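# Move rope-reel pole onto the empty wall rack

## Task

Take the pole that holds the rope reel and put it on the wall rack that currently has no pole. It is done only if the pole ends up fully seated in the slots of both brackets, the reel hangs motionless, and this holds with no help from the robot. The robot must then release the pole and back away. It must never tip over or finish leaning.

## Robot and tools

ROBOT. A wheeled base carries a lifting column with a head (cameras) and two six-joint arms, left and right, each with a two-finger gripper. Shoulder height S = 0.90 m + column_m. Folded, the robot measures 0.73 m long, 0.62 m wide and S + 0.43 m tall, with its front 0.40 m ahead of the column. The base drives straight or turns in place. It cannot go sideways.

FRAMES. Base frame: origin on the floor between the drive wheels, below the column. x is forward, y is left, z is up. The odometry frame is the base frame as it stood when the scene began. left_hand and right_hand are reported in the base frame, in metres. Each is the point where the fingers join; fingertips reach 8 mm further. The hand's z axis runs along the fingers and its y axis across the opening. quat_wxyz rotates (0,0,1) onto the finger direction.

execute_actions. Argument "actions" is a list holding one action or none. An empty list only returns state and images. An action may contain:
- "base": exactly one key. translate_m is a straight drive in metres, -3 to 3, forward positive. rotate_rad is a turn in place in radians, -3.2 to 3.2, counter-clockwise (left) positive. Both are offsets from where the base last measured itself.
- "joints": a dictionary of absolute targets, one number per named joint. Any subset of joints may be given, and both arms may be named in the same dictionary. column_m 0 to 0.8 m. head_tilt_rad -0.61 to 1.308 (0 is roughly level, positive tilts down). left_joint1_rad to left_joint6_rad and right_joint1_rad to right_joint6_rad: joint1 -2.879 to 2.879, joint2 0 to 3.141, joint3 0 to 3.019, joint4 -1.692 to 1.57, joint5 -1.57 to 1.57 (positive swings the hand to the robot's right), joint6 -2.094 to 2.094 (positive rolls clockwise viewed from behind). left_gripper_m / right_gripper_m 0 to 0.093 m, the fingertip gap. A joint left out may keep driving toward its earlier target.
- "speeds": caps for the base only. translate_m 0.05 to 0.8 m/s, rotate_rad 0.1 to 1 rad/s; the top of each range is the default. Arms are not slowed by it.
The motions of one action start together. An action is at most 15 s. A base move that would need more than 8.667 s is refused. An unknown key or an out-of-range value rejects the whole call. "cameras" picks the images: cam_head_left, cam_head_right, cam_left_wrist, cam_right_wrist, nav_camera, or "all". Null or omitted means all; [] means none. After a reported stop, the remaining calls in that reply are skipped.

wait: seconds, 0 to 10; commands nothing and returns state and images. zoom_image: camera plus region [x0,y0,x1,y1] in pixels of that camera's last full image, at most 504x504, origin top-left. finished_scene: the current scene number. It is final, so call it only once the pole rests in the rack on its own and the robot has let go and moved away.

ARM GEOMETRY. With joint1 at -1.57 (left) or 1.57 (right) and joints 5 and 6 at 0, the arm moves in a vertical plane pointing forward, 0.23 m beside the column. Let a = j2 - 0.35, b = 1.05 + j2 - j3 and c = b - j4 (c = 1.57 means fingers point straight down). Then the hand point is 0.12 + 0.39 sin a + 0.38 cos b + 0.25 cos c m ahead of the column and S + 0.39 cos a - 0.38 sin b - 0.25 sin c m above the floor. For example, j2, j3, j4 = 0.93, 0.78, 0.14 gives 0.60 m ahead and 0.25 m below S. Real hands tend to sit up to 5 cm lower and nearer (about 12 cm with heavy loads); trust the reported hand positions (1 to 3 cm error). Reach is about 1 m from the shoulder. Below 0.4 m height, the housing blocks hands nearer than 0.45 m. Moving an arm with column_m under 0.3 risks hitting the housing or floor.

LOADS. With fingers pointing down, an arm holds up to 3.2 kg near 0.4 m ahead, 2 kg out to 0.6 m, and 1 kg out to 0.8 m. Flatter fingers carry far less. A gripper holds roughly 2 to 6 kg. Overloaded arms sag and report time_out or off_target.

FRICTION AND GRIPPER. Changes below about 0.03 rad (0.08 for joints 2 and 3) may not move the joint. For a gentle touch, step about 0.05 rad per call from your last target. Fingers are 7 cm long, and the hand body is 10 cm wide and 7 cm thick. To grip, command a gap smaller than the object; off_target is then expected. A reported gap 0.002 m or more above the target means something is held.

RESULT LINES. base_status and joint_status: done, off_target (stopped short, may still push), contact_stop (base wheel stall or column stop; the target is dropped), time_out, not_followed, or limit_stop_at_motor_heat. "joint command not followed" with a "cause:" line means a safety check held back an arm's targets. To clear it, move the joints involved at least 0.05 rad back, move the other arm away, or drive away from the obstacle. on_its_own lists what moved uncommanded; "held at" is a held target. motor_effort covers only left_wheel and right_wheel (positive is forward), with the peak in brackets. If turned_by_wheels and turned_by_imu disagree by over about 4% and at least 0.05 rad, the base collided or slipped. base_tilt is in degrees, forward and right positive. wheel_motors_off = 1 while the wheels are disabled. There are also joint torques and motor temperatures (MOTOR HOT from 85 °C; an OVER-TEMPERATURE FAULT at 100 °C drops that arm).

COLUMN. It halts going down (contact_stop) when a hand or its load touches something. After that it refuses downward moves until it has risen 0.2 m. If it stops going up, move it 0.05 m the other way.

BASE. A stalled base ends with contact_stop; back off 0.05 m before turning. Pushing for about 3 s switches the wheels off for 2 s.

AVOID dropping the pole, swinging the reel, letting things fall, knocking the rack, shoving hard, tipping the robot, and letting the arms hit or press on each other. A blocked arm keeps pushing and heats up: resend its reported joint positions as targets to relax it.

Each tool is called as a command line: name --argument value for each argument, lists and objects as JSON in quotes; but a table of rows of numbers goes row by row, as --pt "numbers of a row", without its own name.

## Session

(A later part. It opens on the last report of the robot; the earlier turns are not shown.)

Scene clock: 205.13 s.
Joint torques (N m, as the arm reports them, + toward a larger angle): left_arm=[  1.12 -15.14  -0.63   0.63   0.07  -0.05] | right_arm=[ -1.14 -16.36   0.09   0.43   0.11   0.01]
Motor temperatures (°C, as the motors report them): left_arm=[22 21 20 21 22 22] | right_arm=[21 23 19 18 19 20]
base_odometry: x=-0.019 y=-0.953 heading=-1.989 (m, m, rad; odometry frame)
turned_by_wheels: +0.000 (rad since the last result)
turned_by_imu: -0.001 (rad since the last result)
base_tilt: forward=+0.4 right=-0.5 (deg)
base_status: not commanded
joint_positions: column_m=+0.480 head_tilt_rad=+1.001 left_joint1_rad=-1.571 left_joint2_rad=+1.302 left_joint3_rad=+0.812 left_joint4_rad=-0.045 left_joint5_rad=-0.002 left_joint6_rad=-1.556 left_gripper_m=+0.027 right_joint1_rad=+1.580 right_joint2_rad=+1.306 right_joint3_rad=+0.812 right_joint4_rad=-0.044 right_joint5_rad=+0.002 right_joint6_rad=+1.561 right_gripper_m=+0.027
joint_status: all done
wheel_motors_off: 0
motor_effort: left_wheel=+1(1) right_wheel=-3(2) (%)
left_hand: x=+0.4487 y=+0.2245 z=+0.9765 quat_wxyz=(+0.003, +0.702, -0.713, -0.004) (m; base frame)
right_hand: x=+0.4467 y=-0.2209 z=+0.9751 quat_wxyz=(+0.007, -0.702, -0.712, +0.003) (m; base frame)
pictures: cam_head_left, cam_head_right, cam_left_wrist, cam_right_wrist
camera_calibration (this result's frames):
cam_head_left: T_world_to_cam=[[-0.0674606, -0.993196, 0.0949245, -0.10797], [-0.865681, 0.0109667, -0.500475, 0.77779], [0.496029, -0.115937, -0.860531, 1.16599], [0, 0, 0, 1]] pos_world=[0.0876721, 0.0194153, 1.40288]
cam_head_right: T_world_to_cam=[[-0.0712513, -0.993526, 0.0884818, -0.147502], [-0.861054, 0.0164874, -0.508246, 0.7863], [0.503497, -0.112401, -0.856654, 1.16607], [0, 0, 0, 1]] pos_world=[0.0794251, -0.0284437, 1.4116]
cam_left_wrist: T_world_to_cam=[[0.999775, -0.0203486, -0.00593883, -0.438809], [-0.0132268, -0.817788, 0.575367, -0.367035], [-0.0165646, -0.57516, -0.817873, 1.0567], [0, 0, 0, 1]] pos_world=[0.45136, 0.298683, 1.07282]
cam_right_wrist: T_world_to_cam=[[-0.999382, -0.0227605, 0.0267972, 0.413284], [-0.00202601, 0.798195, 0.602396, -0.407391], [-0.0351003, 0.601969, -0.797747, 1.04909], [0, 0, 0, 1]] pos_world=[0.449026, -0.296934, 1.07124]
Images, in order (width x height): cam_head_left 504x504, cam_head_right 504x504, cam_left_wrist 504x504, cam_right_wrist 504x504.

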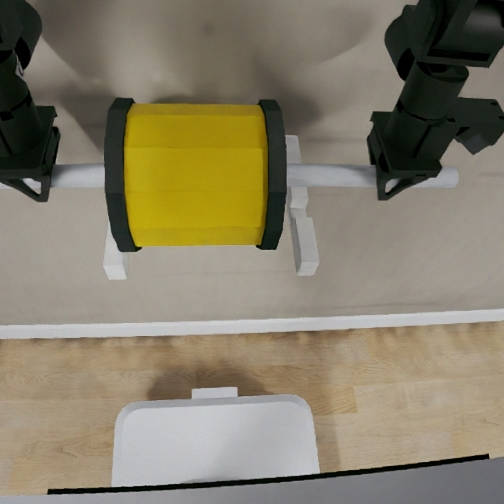

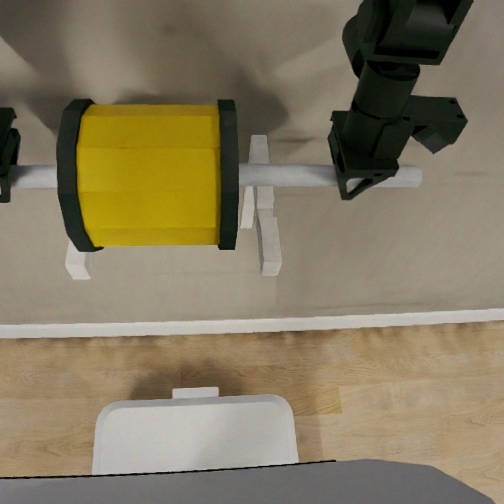

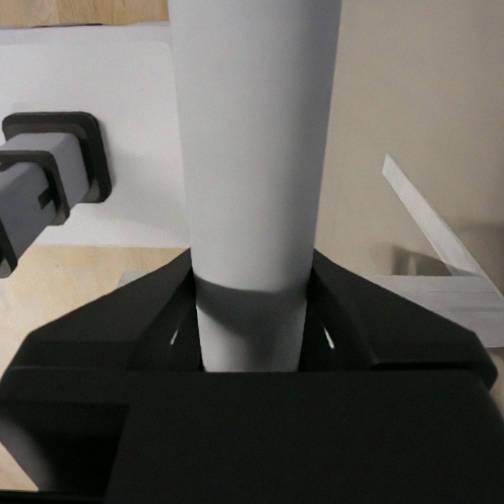

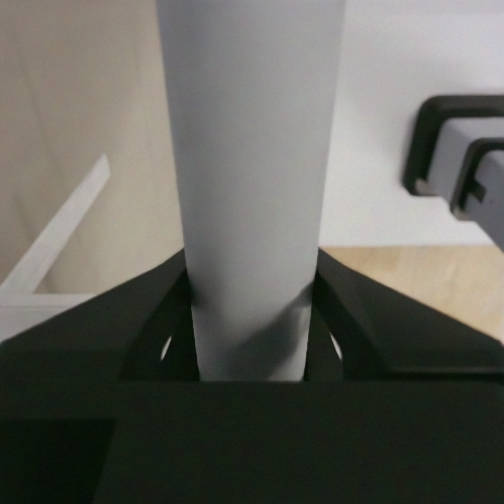

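execute_actions --actions '[{"base": {"translate_m": -0.985}, "joints": {"column_m": 0.62, "head_tilt_rad": 0.45}}]' --cameras '[]'

execute_actions --actions '[{"base": {"rotate_rad": -1.565}, "speeds": {"rotate_rad": 0.8}}]'

Scene clock: 253.00 s.
Joint torques (N m, as the arm reports them, + toward a larger angle): left_arm=[  1.11 -15.79  -0.17   0.6    0.07  -0.05] | right_arm=[ -1.29 -16.74   0.38   0.41   0.11   0.01]
Motor temperatures (°C, as the motors report them): left_arm=[22 22 20 21 22 22] | right_arm=[21 24 19 18 19 20]
base_odometry: x=+0.382 y=-0.053 heading=-1.990 (m, m, rad; odometry frame)
turned_by_wheels: -0.001 (rad since the last result)
turned_by_imu: +0.001 (rad since the last result)
base_tilt: forward=+0.4 right=-0.5 (deg)
base_status: done
joint_positions: column_m=+0.620 head_tilt_rad=+0.468 left_joint1_rad=-1.571 left_joint2_rad=+1.306 left_joint3_rad=+0.807 left_joint4_rad=-0.045 left_joint5_rad=-0.002 left_joint6_rad=-1.556 left_gripper_m=+0.027 right_joint1_rad=+1.580 right_joint2_rad=+1.311 right_joint3_rad=+0.807 right_joint4_rad=-0.044 right_joint5_rad=+0.002 right_joint6_rad=+1.561 right_gripper_m=+0.027
joint_status: all done
wheel_motors_off: 0
motor_effort: left_wheel=-1(79) right_wheel=-1(74) (%)
left_hand: x=+0.4434 y=+0.2245 z=+1.1150 quat_wxyz=(+0.007, +0.702, -0.713, -0.008) (m; base frame)
right_hand: x=+0.4412 y=-0.2209 z=+1.1134 quat_wxyz=(+0.011, -0.702, -0.712, +0.007) (m; base frame)
pictures: none
No camera images: the call's "cameras" was empty. Leave "cameras" out to get every camera's image.

Scene clock: 256.30 s.
Joint torques (N m, as the arm reports them, + toward a larger angle): left_arm=[  1.26 -15.7   -0.37   0.62   0.04  -0.05] | right_arm=[ -1.   -16.74   0.22   0.28   0.14   0.02]
Motor temperatures (°C, as the motors report them): left_arm=[22 22 20 21 22 22] | right_arm=[21 24 19 18 19 20]
base_odometry: x=+0.382 y=-0.053 heading=+2.729 (m, m, rad; odometry frame)
turned_by_wheels: -1.564 (rad since the last result)
turned_by_imu: -1.566 (rad since the last result)
base_tilt: forward=+0.4 right=-0.4 (deg)
base_status: done
joint_positions: column_m=+0.620 head_tilt_rad=+0.468 left_joint1_rad=-1.572 left_joint2_rad=+1.306 left_joint3_rad=+0.811 left_joint4_rad=-0.045 left_joint5_rad=-0.001 left_joint6_rad=-1.556 left_gripper_m=+0.027 right_joint1_rad=+1.579 right_joint2_rad=+1.311 right_joint3_rad=+0.810 right_joint4_rad=-0.044 right_joint5_rad=+0.001 right_joint6_rad=+1.561 right_gripper_m=+0.027
joint_status: not commanded
wheel_motors_off: 0
motor_effort: left_wheel=+5(79) right_wheel=-3(56) (%)
left_hand: x=+0.4458 y=+0.2241 z=+1.1150 quat_wxyz=(+0.006, +0.702, -0.712, -0.006) (m; base frame)
right_hand: x=+0.4434 y=-0.2214 z=+1.1134 quat_wxyz=(+0.010, -0.702, -0.712, +0.006) (m; base frame)
pictures: cam_head_left, cam_head_right, cam_left_wrist, cam_right_wrist, nav_camera
camera_calibration (this result's frames):
cam_head_left: T_world_to_cam=[[-0.106326, -0.993196, 0.0475008, -0.0431609], [-0.491476, 0.0109667, -0.870822, 1.4239], [0.864376, -0.115937, -0.489299, 0.671901], [0, 0, 0, 1]] pos_world=[0.11445, 0.0194153, 1.57077]
cam_head_right: T_world_to_cam=[[-0.106319, -0.993526, 0.0400257, -0.0803222], [-0.483543, 0.0164874, -0.875165, 1.42783], [0.868839, -0.112401, -0.482166, 0.666364], [0, 0, 0, 1]] pos_world=[0.102915, -0.0284437, 1.5741]
cam_left_wrist: T_world_to_cam=[[0.999725, -0.0201603, -0.0120115, -0.428425], [-0.00954623, -0.816945, 0.576636, -0.450353], [-0.0214379, -0.576363, -0.816913, 1.17109], [0, 0, 0, 1]] pos_world=[0.449114, 0.298424, 1.21123]
cam_right_wrist: T_world_to_cam=[[-0.999156, -0.0229784, 0.0340513, 0.397968], [0.00214723, 0.798572, 0.601895, -0.491479], [-0.041023, 0.60146, -0.797849, 1.16225], [0, 0, 0, 1]] pos_world=[0.446367, -0.297422, 1.20957]
Images, in order (width x height): cam_head_left 504x504, cam_head_right 504x504, cam_left_wrist 504x504, cam_right_wrist 504x504, nav_camera 504x504.

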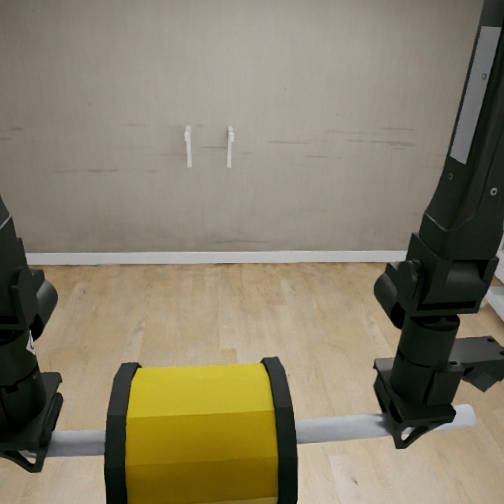

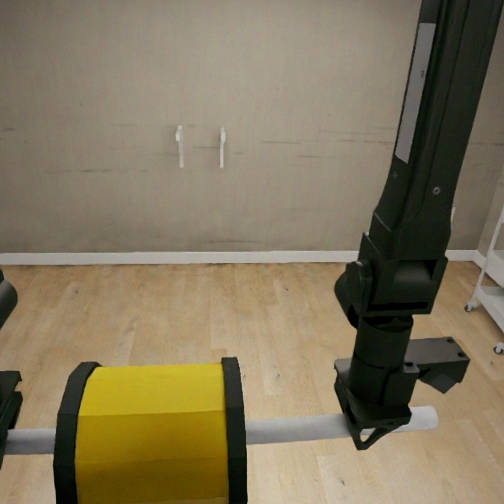

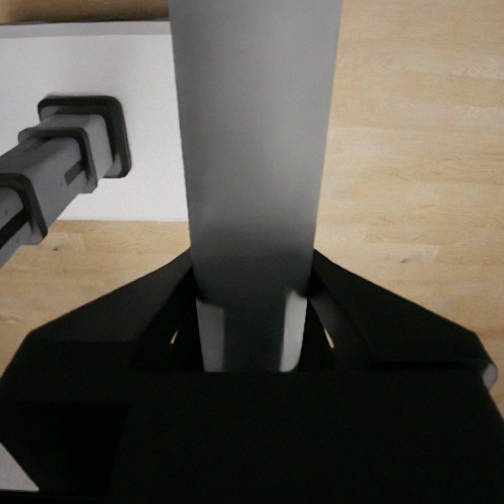

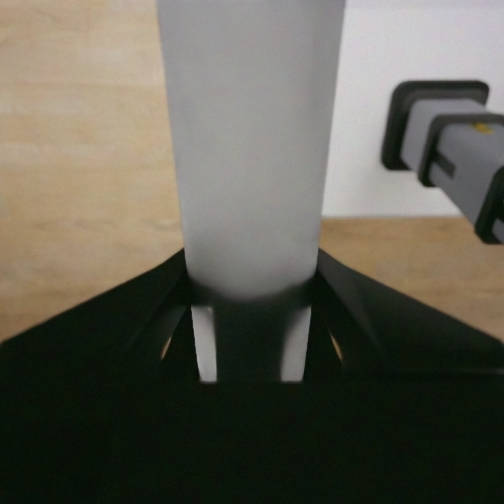

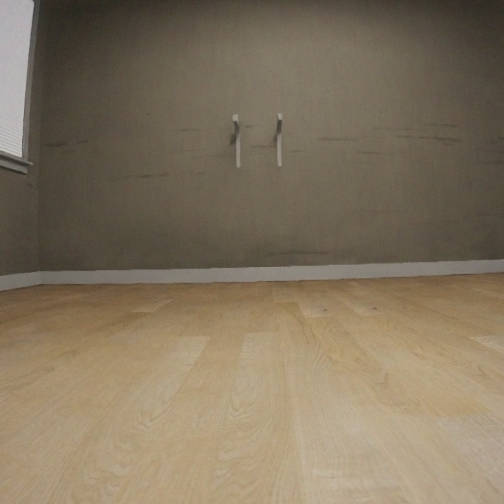

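zoom_image --camera "cam_head_left" --region '[170, 110, 250, 180]'

zoom_image --camera "nav_camera" --region '[220, 105, 300, 175]'

Region (170, 110, 250, 180) of cam_head_left's 504x504 image, scaled by 6.300, with more detail than that image has; it fills the top 441 rows of this view, and the rest is white.

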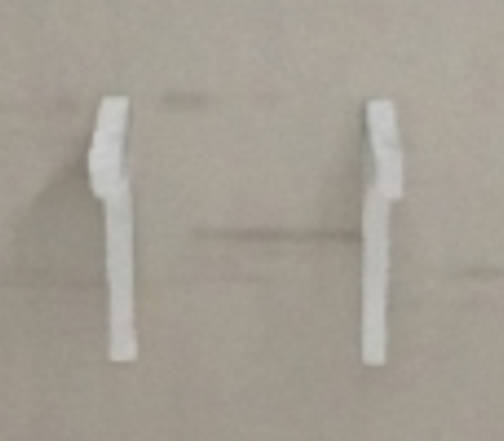

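Region (220, 105, 300, 175) of nav_camera's 504x504 image, scaled by 6.300, with more detail than that image has; it fills the top 441 rows of this view, and the rest is white.

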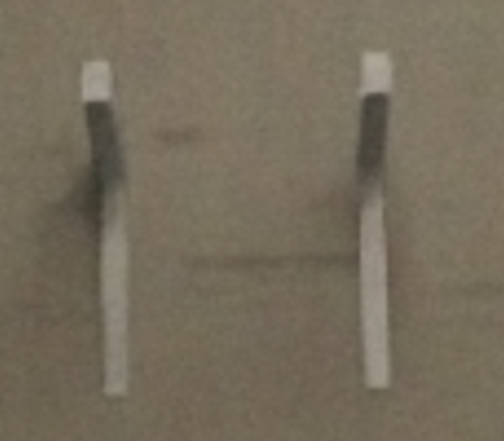

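execute_actions --actions '[{"base": {"rotate_rad": -0.022}}]' --cameras '[]'

execute_actions --actions '[{"base": {"translate_m": 1.65}, "joints": {"head_tilt_rad": 0.65}}]' --cameras '["cam_head_left", "cam_head_right", "nav_camera"]'

Scene clock: 281.23 s.
Joint torques (N m, as the arm reports them, + toward a larger angle): left_arm=[  0.82 -15.58  -0.3    0.62   0.01  -0.05] | right_arm=[ -0.96 -16.72   0.22   0.35   0.16   0.01]
Motor temperatures (°C, as the motors report them): left_arm=[22 23 20 21 22 22] | right_arm=[21 24 19 18 19 20]
base_odometry: x=+0.382 y=-0.053 heading=+2.708 (m, m, rad; odometry frame)
turned_by_wheels: -0.021 (rad since the last result)
turned_by_imu: -0.022 (rad since the last result)
base_tilt: forward=+0.4 right=-0.5 (deg)
base_status: done
joint_positions: column_m=+0.620 head_tilt_rad=+0.468 left_joint1_rad=-1.573 left_joint2_rad=+1.306 left_joint3_rad=+0.811 left_joint4_rad=-0.045 left_joint5_rad=+0.000 left_joint6_rad=-1.556 left_gripper_m=+0.027 right_joint1_rad=+1.577 right_joint2_rad=+1.311 right_joint3_rad=+0.810 right_joint4_rad=-0.044 right_joint5_rad=+0.000 right_joint6_rad=+1.561 right_gripper_m=+0.027
joint_status: not commanded
wheel_motors_off: 0
motor_effort: left_wheel=+5(35) right_wheel=-5(28) (%)
left_hand: x=+0.4456 y=+0.2234 z=+1.1150 quat_wxyz=(+0.006, +0.701, -0.713, -0.005) (m; base frame)
right_hand: x=+0.4434 y=-0.2221 z=+1.1134 quat_wxyz=(+0.009, -0.702, -0.712, +0.006) (m; base frame)
pictures: none
No camera images: the call's "cameras" was empty. Leave "cameras" out to get every camera's image.

Scene clock: 285.40 s.
Joint torques (N m, as the arm reports them, + toward a larger angle): left_arm=[  1.22 -15.59  -0.51   0.6    0.01  -0.04] | right_arm=[ -1.07 -16.84   0.06   0.4    0.16   0.02]
Motor temperatures (°C, as the motors report them): left_arm=[22 23 20 21 22 22] | right_arm=[21 24 19 18 19 20]
base_odometry: x=-1.115 y=+0.641 heading=+2.707 (m, m, rad; odometry frame)
turned_by_wheels: -0.001 (rad since the last result)
turned_by_imu: -0.007 (rad since the last result)
base_tilt: forward=+0.4 right=-0.5 (deg)
base_status: done
joint_positions: column_m=+0.620 head_tilt_rad=+0.654 left_joint1_rad=-1.573 left_joint2_rad=+1.308 left_joint3_rad=+0.812 left_joint4_rad=-0.045 left_joint5_rad=+0.000 left_joint6_rad=-1.556 left_gripper_m=+0.027 right_joint1_rad=+1.577 right_joint2_rad=+1.312 right_joint3_rad=+0.812 right_joint4_rad=-0.044 right_joint5_rad=+0.000 right_joint6_rad=+1.561 right_gripper_m=+0.027
joint_status: all done
wheel_motors_off: 0
motor_effort: left_wheel=-1(71) right_wheel=+0(68) (%)
left_hand: x=+0.4463 y=+0.2234 z=+1.1147 quat_wxyz=(+0.006, +0.701, -0.713, -0.005) (m; base frame)
right_hand: x=+0.4442 y=-0.2221 z=+1.1133 quat_wxyz=(+0.009, -0.702, -0.712, +0.005) (m; base frame)
pictures: cam_head_left, cam_head_right, nav_camera
camera_calibration (this result's frames):
cam_head_left: T_world_to_cam=[[-0.0957556, -0.993196, 0.0662755, -0.0738398], [-0.64349, 0.0109667, -0.765376, 1.26217], [0.759442, -0.115937, -0.640162, 0.919419], [0, 0, 0, 1]] pos_world=[0.106875, 0.0194153, 1.5595]
cam_head_right: T_world_to_cam=[[-0.0971256, -0.993526, 0.058927, -0.111136], [-0.636493, 0.0164874, -0.771107, 1.26837], [0.765143, -0.112401, -0.633973, 0.915337], [0, 0, 0, 1]] pos_world=[0.0961503, -0.0284437, 1.5649]
Images, in order (width x height): cam_head_left 504x504, cam_head_right 504x504, nav_camera 504x504.

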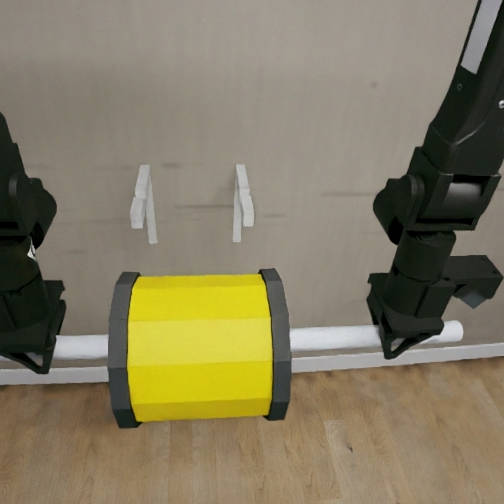

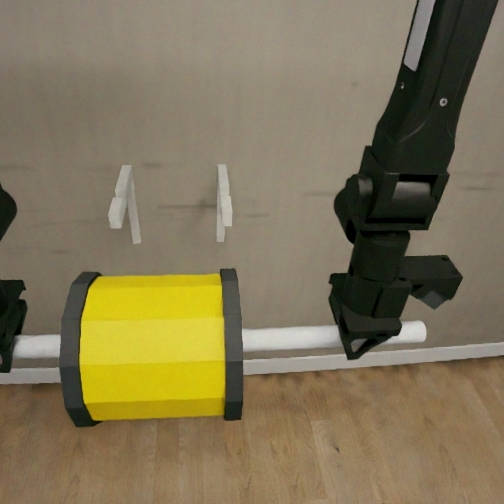

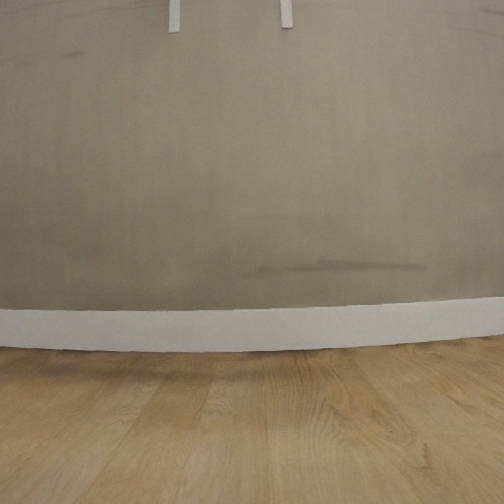

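zoom_image --camera "cam_head_left" --region '[120, 155, 270, 255]'

zoom_image --camera "cam_head_right" --region '[100, 155, 250, 255]'

zoom_image --camera "nav_camera" --region '[150, 0, 310, 50]'

zoom_image --camera "nav_camera" --region '[0, 280, 504, 380]'

Region (120, 155, 270, 255) of cam_head_left's 504x504 image, scaled by 3.360, with more detail than that image has.

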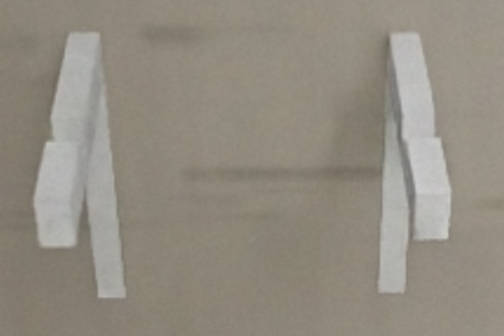

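Region (100, 155, 250, 255) of cam_head_right's 504x504 image, scaled by 3.360, with more detail than that image has.

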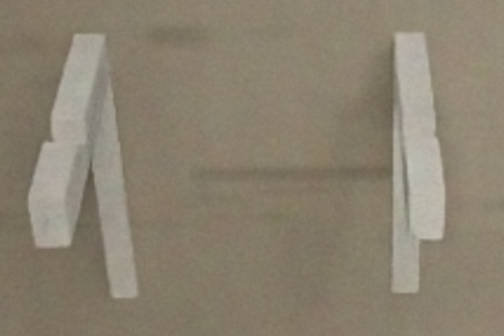

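Region (150, 0, 310, 50) of nav_camera's 504x504 image, scaled by 3.150, with more detail than that image has; it fills the top 158 rows of this view, and the rest is white.

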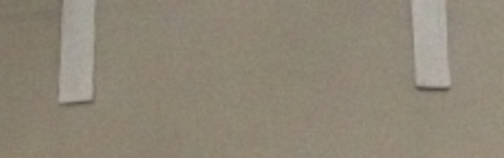

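Region (0, 280, 504, 380) of nav_camera's 504x504 image, scaled by 1.000; it fills the top 100 rows of this view, and the rest is white.

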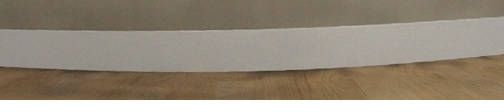

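execute_actions --actions '[{"base": {"rotate_rad": 0.021}}]' --cameras '[]'

execute_actions --actions '[{"base": {"translate_m": 0.565}, "joints": {"head_tilt_rad": 1.0}}]'

Scene clock: 348.07 s.
Joint torques (N m, as the arm reports them, + toward a larger angle): left_arm=[  1.04 -15.85  -0.39   0.58   0.03  -0.05] | right_arm=[ -1.11 -16.9    0.1    0.36   0.19   0.02]
Motor temperatures (°C, as the motors report them): left_arm=[22 23 20 21 22 22] | right_arm=[21 25 19 18 19 20]
base_odometry: x=-1.115 y=+0.641 heading=+2.726 (m, m, rad; odometry frame)
turned_by_wheels: +0.019 (rad since the last result)
turned_by_imu: +0.019 (rad since the last result)
base_tilt: forward=+0.4 right=-0.6 (deg)
base_status: done
joint_positions: column_m=+0.620 head_tilt_rad=+0.654 left_joint1_rad=-1.573 left_joint2_rad=+1.308 left_joint3_rad=+0.812 left_joint4_rad=-0.045 left_joint5_rad=+0.000 left_joint6_rad=-1.556 left_gripper_m=+0.027 right_joint1_rad=+1.577 right_joint2_rad=+1.312 right_joint3_rad=+0.812 right_joint4_rad=-0.044 right_joint5_rad=+0.000 right_joint6_rad=+1.560 right_gripper_m=+0.027
joint_status: not commanded
wheel_motors_off: 0
motor_effort: left_wheel=-1(61) right_wheel=-1(52) (%)
left_hand: x=+0.4461 y=+0.2234 z=+1.1147 quat_wxyz=(+0.006, +0.701, -0.713, -0.005) (m; base frame)
right_hand: x=+0.4442 y=-0.2222 z=+1.1133 quat_wxyz=(+0.009, -0.702, -0.712, +0.005) (m; base frame)
pictures: none
No camera images: the call's "cameras" was empty. Leave "cameras" out to get every camera's image.

Scene clock: 350.83 s.
Joint torques (N m, as the arm reports them, + toward a larger angle): left_arm=[  1.17 -16.73  -0.69   0.74  -0.01  -0.04] | right_arm=[ -1.11 -17.04   0.04   0.38   0.18   0.03]
Motor temperatures (°C, as the motors report them): left_arm=[22 23 20 21 22 22] | right_arm=[21 25 19 18 19 20]
base_odometry: x=-1.632 y=+0.869 heading=+2.726 (m, m, rad; odometry frame)
turned_by_wheels: +0.001 (rad since the last result)
turned_by_imu: -0.001 (rad since the last result)
base_tilt: forward=+0.4 right=-0.5 (deg)
base_status: done
joint_positions: column_m=+0.620 head_tilt_rad=+1.001 left_joint1_rad=-1.573 left_joint2_rad=+1.309 left_joint3_rad=+0.813 left_joint4_rad=-0.045 left_joint5_rad=+0.000 left_joint6_rad=-1.556 left_gripper_m=+0.027 right_joint1_rad=+1.577 right_joint2_rad=+1.313 right_joint3_rad=+0.812 right_joint4_rad=-0.044 right_joint5_rad=+0.000 right_joint6_rad=+1.560 right_gripper_m=+0.027
joint_status: all done
wheel_motors_off: 0
motor_effort: left_wheel=+2(78) right_wheel=-1(48) (%)
left_hand: x=+0.4461 y=+0.2234 z=+1.1143 quat_wxyz=(+0.007, +0.701, -0.713, -0.005) (m; base frame)
right_hand: x=+0.4439 y=-0.2222 z=+1.1129 quat_wxyz=(+0.009, -0.702, -0.712, +0.006) (m; base frame)
pictures: cam_head_left, cam_head_right, cam_left_wrist, cam_right_wrist, nav_camera
camera_calibration (this result's frames):
cam_head_left: T_world_to_cam=[[-0.0675124, -0.993196, 0.0948876, -0.1212], [-0.865408, 0.0109667, -0.500948, 0.848616], [0.496499, -0.115937, -0.86026, 1.28602], [0, 0, 0, 1]] pos_world=[0.0877065, 0.0194153, 1.54293]
cam_head_right: T_world_to_cam=[[-0.0712996, -0.993526, 0.0884428, -0.159827], [-0.860776, 0.0164874, -0.508716, 0.85821], [0.503965, -0.112401, -0.856379, 1.28556], [0, 0, 0, 1]] pos_world=[0.0794548, -0.0284437, 1.55165]
cam_left_wrist: T_world_to_cam=[[0.999708, -0.0207416, -0.0123576, -0.42819], [-0.00978292, -0.815927, 0.578072, -0.452263], [-0.022073, -0.577782, -0.815893, 1.16954], [0, 0, 0, 1]] pos_world=[0.449456, 0.297845, 1.21037]
cam_right_wrist: T_world_to_cam=[[-0.999182, -0.0223677, 0.0336762, 0.399107], [0.00240465, 0.798641, 0.601803, -0.490581], [-0.0403561, 0.601392, -0.797934, 1.16213], [0, 0, 0, 1]] pos_world=[0.44686, -0.298168, 1.20909]
Images, in order (width x height): cam_head_left 504x504, cam_head_right 504x504, cam_left_wrist 504x504, cam_right_wrist 504x504, nav_camera 504x504.

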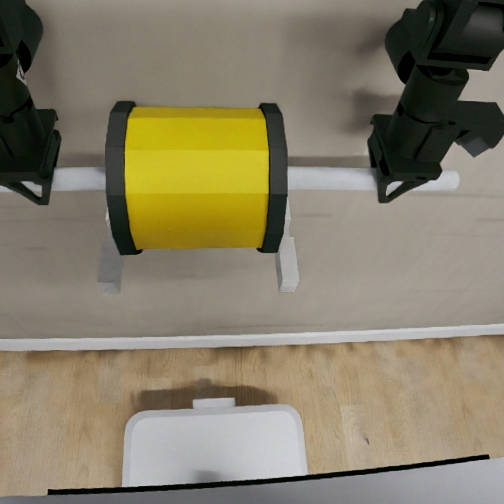

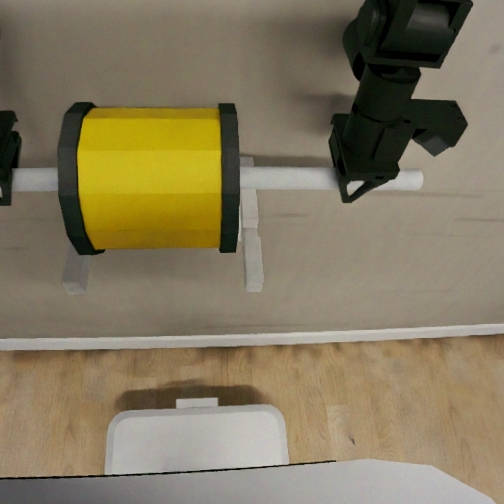

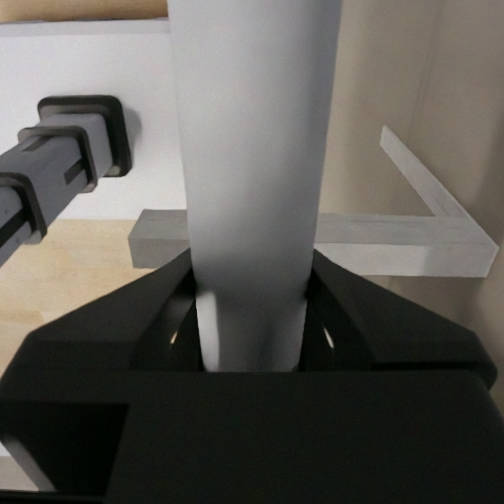

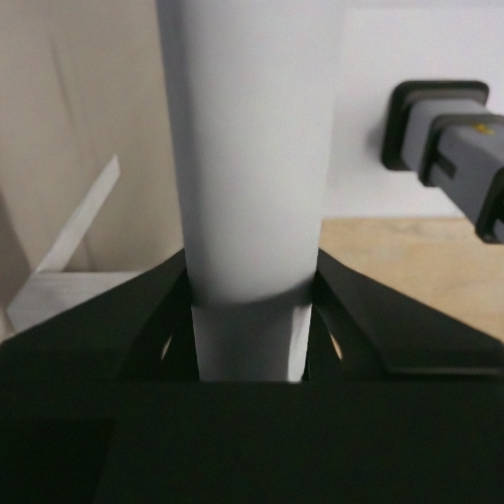

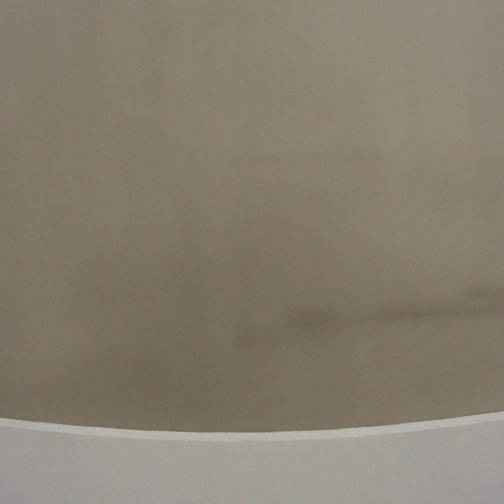

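execute_actions --actions '[{"base": {"translate_m": 0.007}, "joints": {"column_m": 0.535}}]'

Scene clock: 373.83 s.
Joint torques (N m, as the arm reports them, + toward a larger angle): left_arm=[  1.22 -16.18  -0.52   0.59   0.    -0.05] | right_arm=[ -1.17 -16.99   0.03   0.43   0.19   0.01]
Motor temperatures (°C, as the motors report them): left_arm=[22 23 20 21 22 22] | right_arm=[21 25 19 18 19 20]
base_odometry: x=-1.639 y=+0.872 heading=+2.727 (m, m, rad; odometry frame)
turned_by_wheels: +0.000 (rad since the last result)
turned_by_imu: +0.000 (rad since the last result)
base_tilt: forward=+0.4 right=-0.4 (deg)
base_status: done
joint_positions: column_m=+0.535 head_tilt_rad=+1.001 left_joint1_rad=-1.573 left_joint2_rad=+1.309 left_joint3_rad=+0.813 left_joint4_rad=-0.045 left_joint5_rad=+0.000 left_joint6_rad=-1.556 left_gripper_m=+0.027 right_joint1_rad=+1.577 right_joint2_rad=+1.313 right_joint3_rad=+0.812 right_joint4_rad=-0.044 right_joint5_rad=+0.000 right_joint6_rad=+1.560 right_gripper_m=+0.027
joint_status: all done
wheel_motors_off: 0
motor_effort: left_wheel=+1(34) right_wheel=+1(29) (%)
left_hand: x=+0.4459 y=+0.2234 z=+1.0293 quat_wxyz=(+0.007, +0.701, -0.713, -0.005) (m; base frame)
right_hand: x=+0.4438 y=-0.2222 z=+1.0279 quat_wxyz=(+0.010, -0.702, -0.712, +0.006) (m; base frame)
pictures: cam_head_left, cam_head_right, cam_left_wrist, cam_right_wrist, nav_camera
camera_calibration (this result's frames):
cam_head_left: T_world_to_cam=[[-0.0675032, -0.993196, 0.0948942, -0.113155], [-0.865457, 0.0109667, -0.500863, 0.805961], [0.496415, -0.115937, -0.860309, 1.21307], [0, 0, 0, 1]] pos_world=[0.0877003, 0.0194153, 1.45803]
cam_head_right: T_world_to_cam=[[-0.0712909, -0.993526, 0.0884498, -0.152329], [-0.860826, 0.0164874, -0.508632, 0.814897], [0.503881, -0.112401, -0.856429, 1.21294], [0, 0, 0, 1]] pos_world=[0.0794495, -0.0284437, 1.46675]
cam_left_wrist: T_world_to_cam=[[0.999704, -0.0207423, -0.012739, -0.42869], [-0.00956299, -0.815928, 0.578075, -0.40322], [-0.0223847, -0.577782, -0.815884, 1.1003], [0, 0, 0, 1]] pos_world=[0.449337, 0.297845, 1.12535]
cam_right_wrist: T_world_to_cam=[[-0.99917, -0.0223696, 0.0340574, 0.401416], [0.00263263, 0.798642, 0.601801, -0.439517], [-0.0406617, 0.601391, -0.79792, 1.0944], [0, 0, 0, 1]] pos_world=[0.44674, -0.298168, 1.12408]
Images, in order (width x height): cam_head_left 504x504, cam_head_right 504x504, cam_left_wrist 504x504, cam_right_wrist 504x504, nav_camera 504x504.

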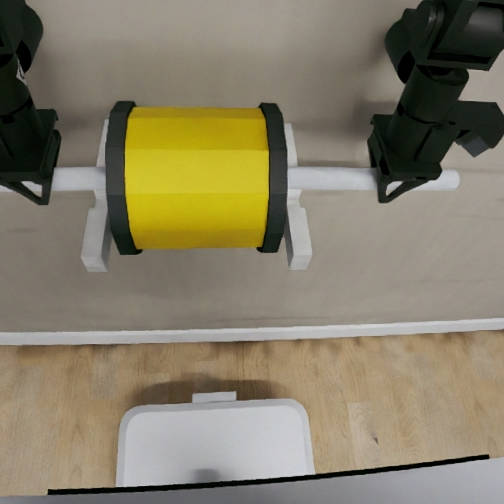

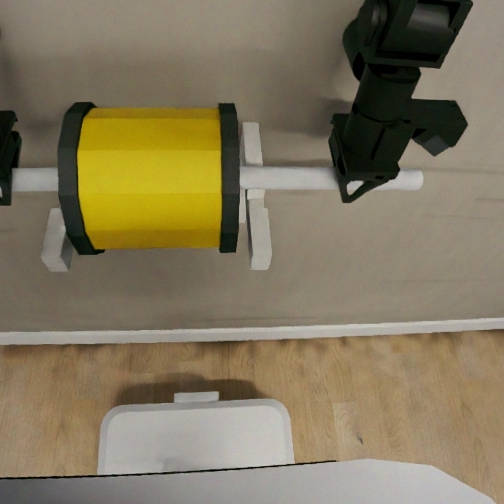

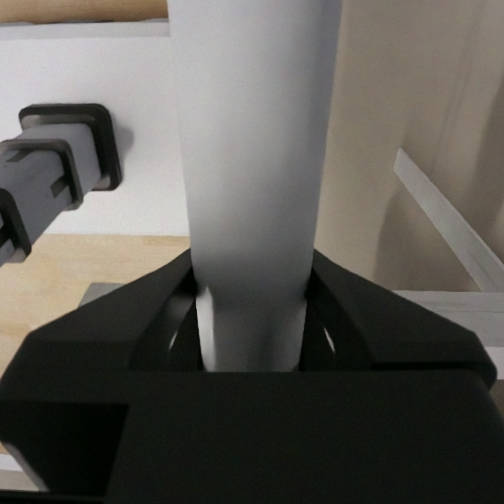

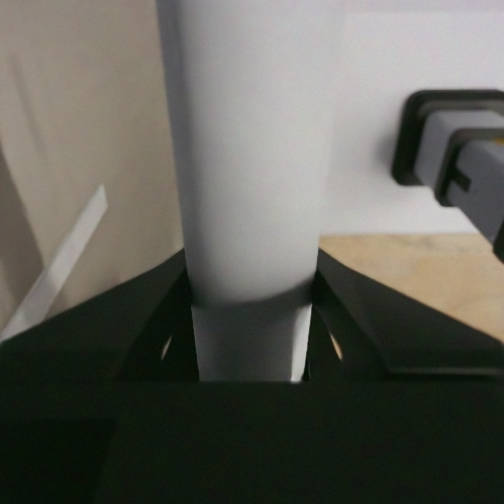

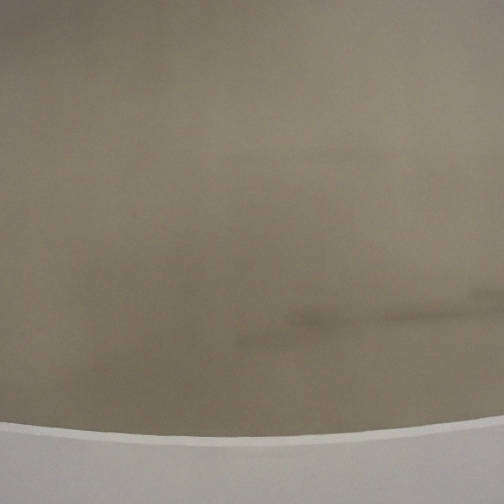

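zoom_image --camera "cam_head_left" --region '[60, 110, 330, 280]'

zoom_image --camera "cam_head_right" --region '[220, 110, 320, 280]'

Region (60, 110, 330, 280) of cam_head_left's 504x504 image, scaled by 1.867, with more detail than that image has; it fills the top 317 rows of this view, and the rest is white.

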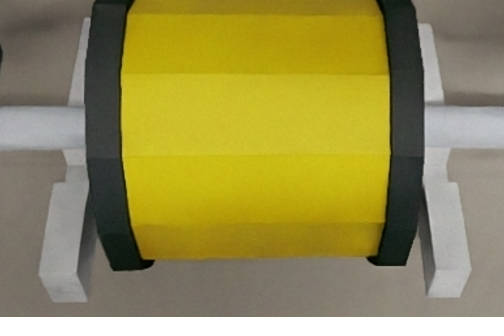

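Region (220, 110, 320, 280) of cam_head_right's 504x504 image, scaled by 2.965, with more detail than that image has; it fills the left 296 columns of this view, and the rest is white.

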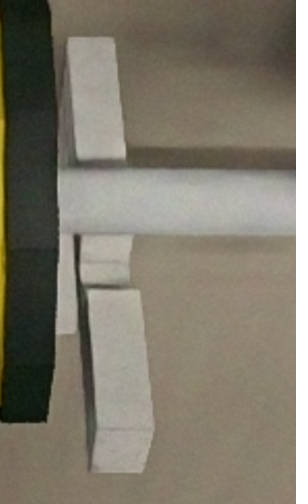

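execute_actions --actions '[{"joints": {"column_m": 0.5}}]' --cameras '["cam_head_left", "cam_head_right"]'

zoom_image --camera "cam_head_left" --region '[60, 90, 330, 270]'

zoom_image --camera "cam_head_right" --region '[220, 130, 320, 230]'

Scene clock: 394.97 s.
Joint torques (N m, as the arm reports them, + toward a larger angle): left_arm=[  1.16 -16.1   -0.41   0.83  -0.01  -0.04] | right_arm=[ -1.33 -16.7    0.05   0.38   0.19   0.  ]
Motor temperatures (°C, as the motors report them): left_arm=[22 24 20 21 22 22] | right_arm=[21 25 19 18 19 20]
base_odometry: x=-1.639 y=+0.872 heading=+2.727 (m, m, rad; odometry frame)
turned_by_wheels: +0.000 (rad since the last result)
turned_by_imu: +0.000 (rad since the last result)
base_tilt: forward=+0.3 right=-0.5 (deg)
base_status: not commanded
joint_positions: column_m=+0.500 head_tilt_rad=+1.001 left_joint1_rad=-1.573 left_joint2_rad=+1.309 left_joint3_rad=+0.813 left_joint4_rad=-0.045 left_joint5_rad=+0.000 left_joint6_rad=-1.556 left_gripper_m=+0.027 right_joint1_rad=+1.577 right_joint2_rad=+1.313 right_joint3_rad=+0.812 right_joint4_rad=-0.044 right_joint5_rad=+0.000 right_joint6_rad=+1.560 right_gripper_m=+0.027
joint_status: all done
wheel_motors_off: 0
motor_effort: left_wheel=+1(1) right_wheel=-2(1) (%)
left_hand: x=+0.4459 y=+0.2234 z=+0.9943 quat_wxyz=(+0.007, +0.701, -0.713, -0.005) (m; base frame)
right_hand: x=+0.4438 y=-0.2222 z=+0.9929 quat_wxyz=(+0.010, -0.702, -0.712, +0.006) (m; base frame)
pictures: cam_head_left, cam_head_right
camera_calibration (this result's frames):
cam_head_left: T_world_to_cam=[[-0.0675032, -0.993196, 0.0948942, -0.109834], [-0.865457, 0.0109667, -0.500864, 0.788434], [0.496415, -0.115937, -0.860309, 1.18296], [0, 0, 0, 1]] pos_world=[0.0877003, 0.0194153, 1.42303]
cam_head_right: T_world_to_cam=[[-0.0712909, -0.993526, 0.0884498, -0.149234], [-0.860826, 0.0164874, -0.508632, 0.797097], [0.503881, -0.112401, -0.856429, 1.18296], [0, 0, 0, 1]] pos_world=[0.0794495, -0.0284437, 1.43175]
Images, in order (width x height): cam_head_left 504x504, cam_head_right 504x504.

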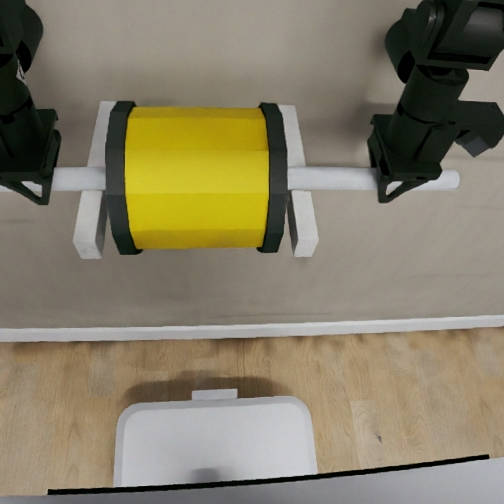

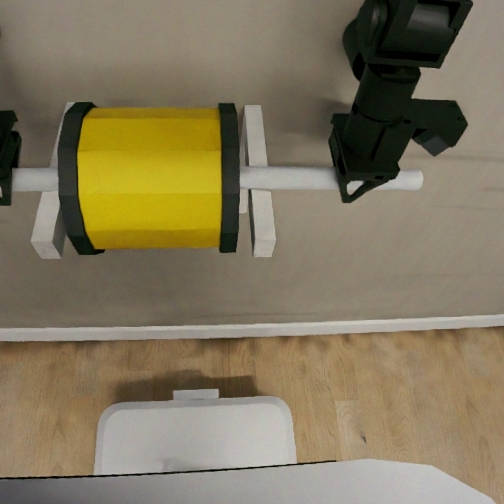

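Region (60, 90, 330, 270) of cam_head_left's 504x504 image, scaled by 1.867, with more detail than that image has.

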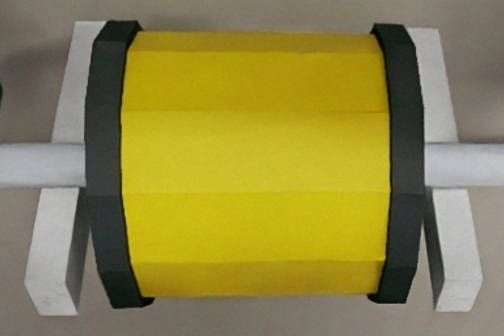

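Region (220, 130, 320, 230) of cam_head_right's 504x504 image, scaled by 5.040, with more detail than that image has.

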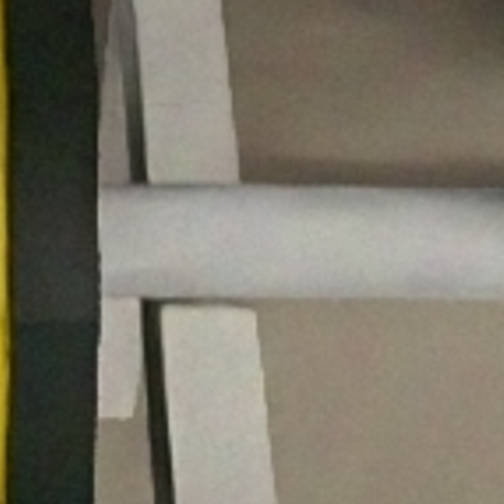

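execute_actions --actions '[{"joints": {"column_m": 0.482}}]' --cameras '["cam_head_left", "cam_head_right"]'

zoom_image --camera "cam_head_left" --region '[50, 130, 150, 230]'

zoom_image --camera "cam_head_right" --region '[220, 130, 320, 230]'

Scene clock: 402.30 s.
Joint torques (N m, as the arm reports them, + toward a larger angle): left_arm=[  1.21 -15.34  -0.12   0.53   0.    -0.05] | right_arm=[ -1.15 -16.28   0.27   0.3    0.19   0.03]
Motor temperatures (°C, as the motors report them): left_arm=[22 24 20 21 22 22] | right_arm=[21 25 19 18 19 20]
base_odometry: x=-1.639 y=+0.872 heading=+2.727 (m, m, rad; odometry frame)
turned_by_wheels: +0.000 (rad since the last result)
turned_by_imu: +0.000 (rad since the last result)
base_tilt: forward=+0.5 right=-0.4 (deg)
base_status: not commanded
joint_positions: column_m=+0.482 head_tilt_rad=+1.001 left_joint1_rad=-1.573 left_joint2_rad=+1.302 left_joint3_rad=+0.808 left_joint4_rad=-0.045 left_joint5_rad=+0.000 left_joint6_rad=-1.556 left_gripper_m=+0.027 right_joint1_rad=+1.577 right_joint2_rad=+1.309 right_joint3_rad=+0.809 right_joint4_rad=-0.044 right_joint5_rad=+0.000 right_joint6_rad=+1.560 right_gripper_m=+0.027
joint_status: all done
wheel_motors_off: 0
motor_effort: left_wheel=+2(1) right_wheel=-2(2) (%)
left_hand: x=+0.4460 y=+0.2234 z=+0.9786 quat_wxyz=(+0.006, +0.701, -0.713, -0.004) (m; base frame)
right_hand: x=+0.4440 y=-0.2222 z=+0.9764 quat_wxyz=(+0.009, -0.702, -0.712, +0.005) (m; base frame)
pictures: cam_head_left, cam_head_right
camera_calibration (this result's frames):
cam_head_left: T_world_to_cam=[[-0.0675032, -0.993196, 0.0948942, -0.108129], [-0.865457, 0.0109667, -0.500863, 0.779432], [0.496415, -0.115937, -0.860309, 1.1675], [0, 0, 0, 1]] pos_world=[0.0877003, 0.0194153, 1.40506]
cam_head_right: T_world_to_cam=[[-0.0712909, -0.993526, 0.0884498, -0.147644], [-0.860826, 0.0164874, -0.508632, 0.787956], [0.503881, -0.112401, -0.856429, 1.16757], [0, 0, 0, 1]] pos_world=[0.0794495, -0.0284437, 1.41378]
Images, in order (width x height): cam_head_left 504x504, cam_head_right 504x504.

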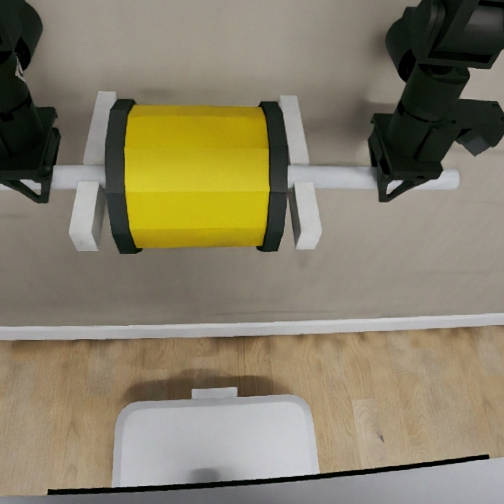

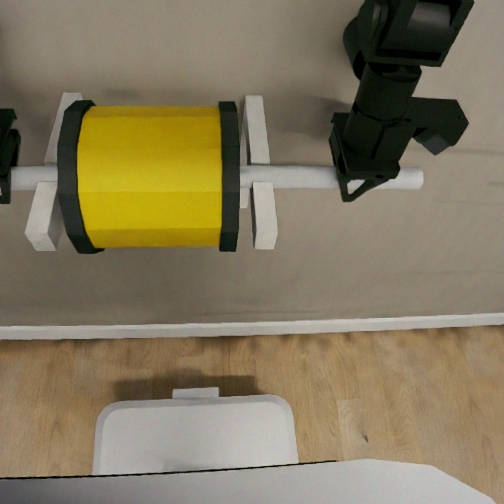

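Region (50, 130, 150, 230) of cam_head_left's 504x504 image, scaled by 5.040, with more detail than that image has.

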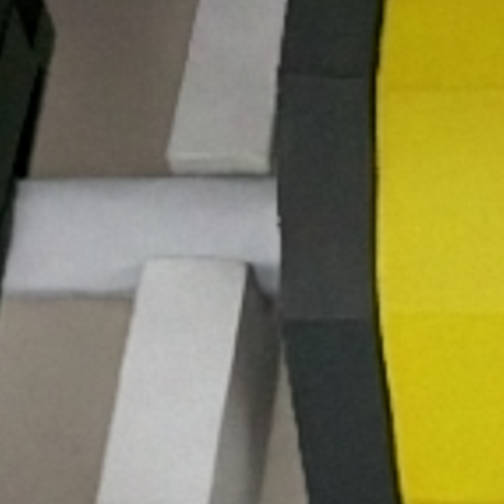

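Region (220, 130, 320, 230) of cam_head_right's 504x504 image, scaled by 5.040, with more detail than that image has.

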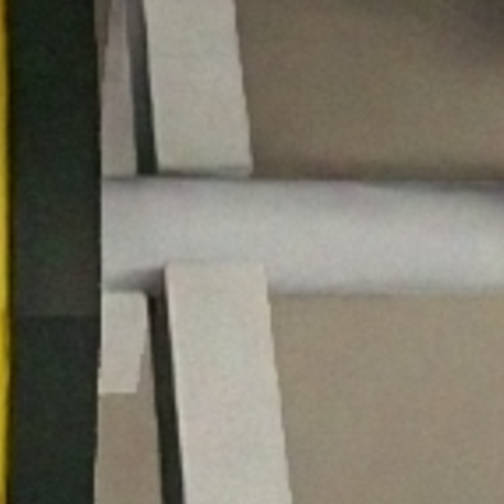

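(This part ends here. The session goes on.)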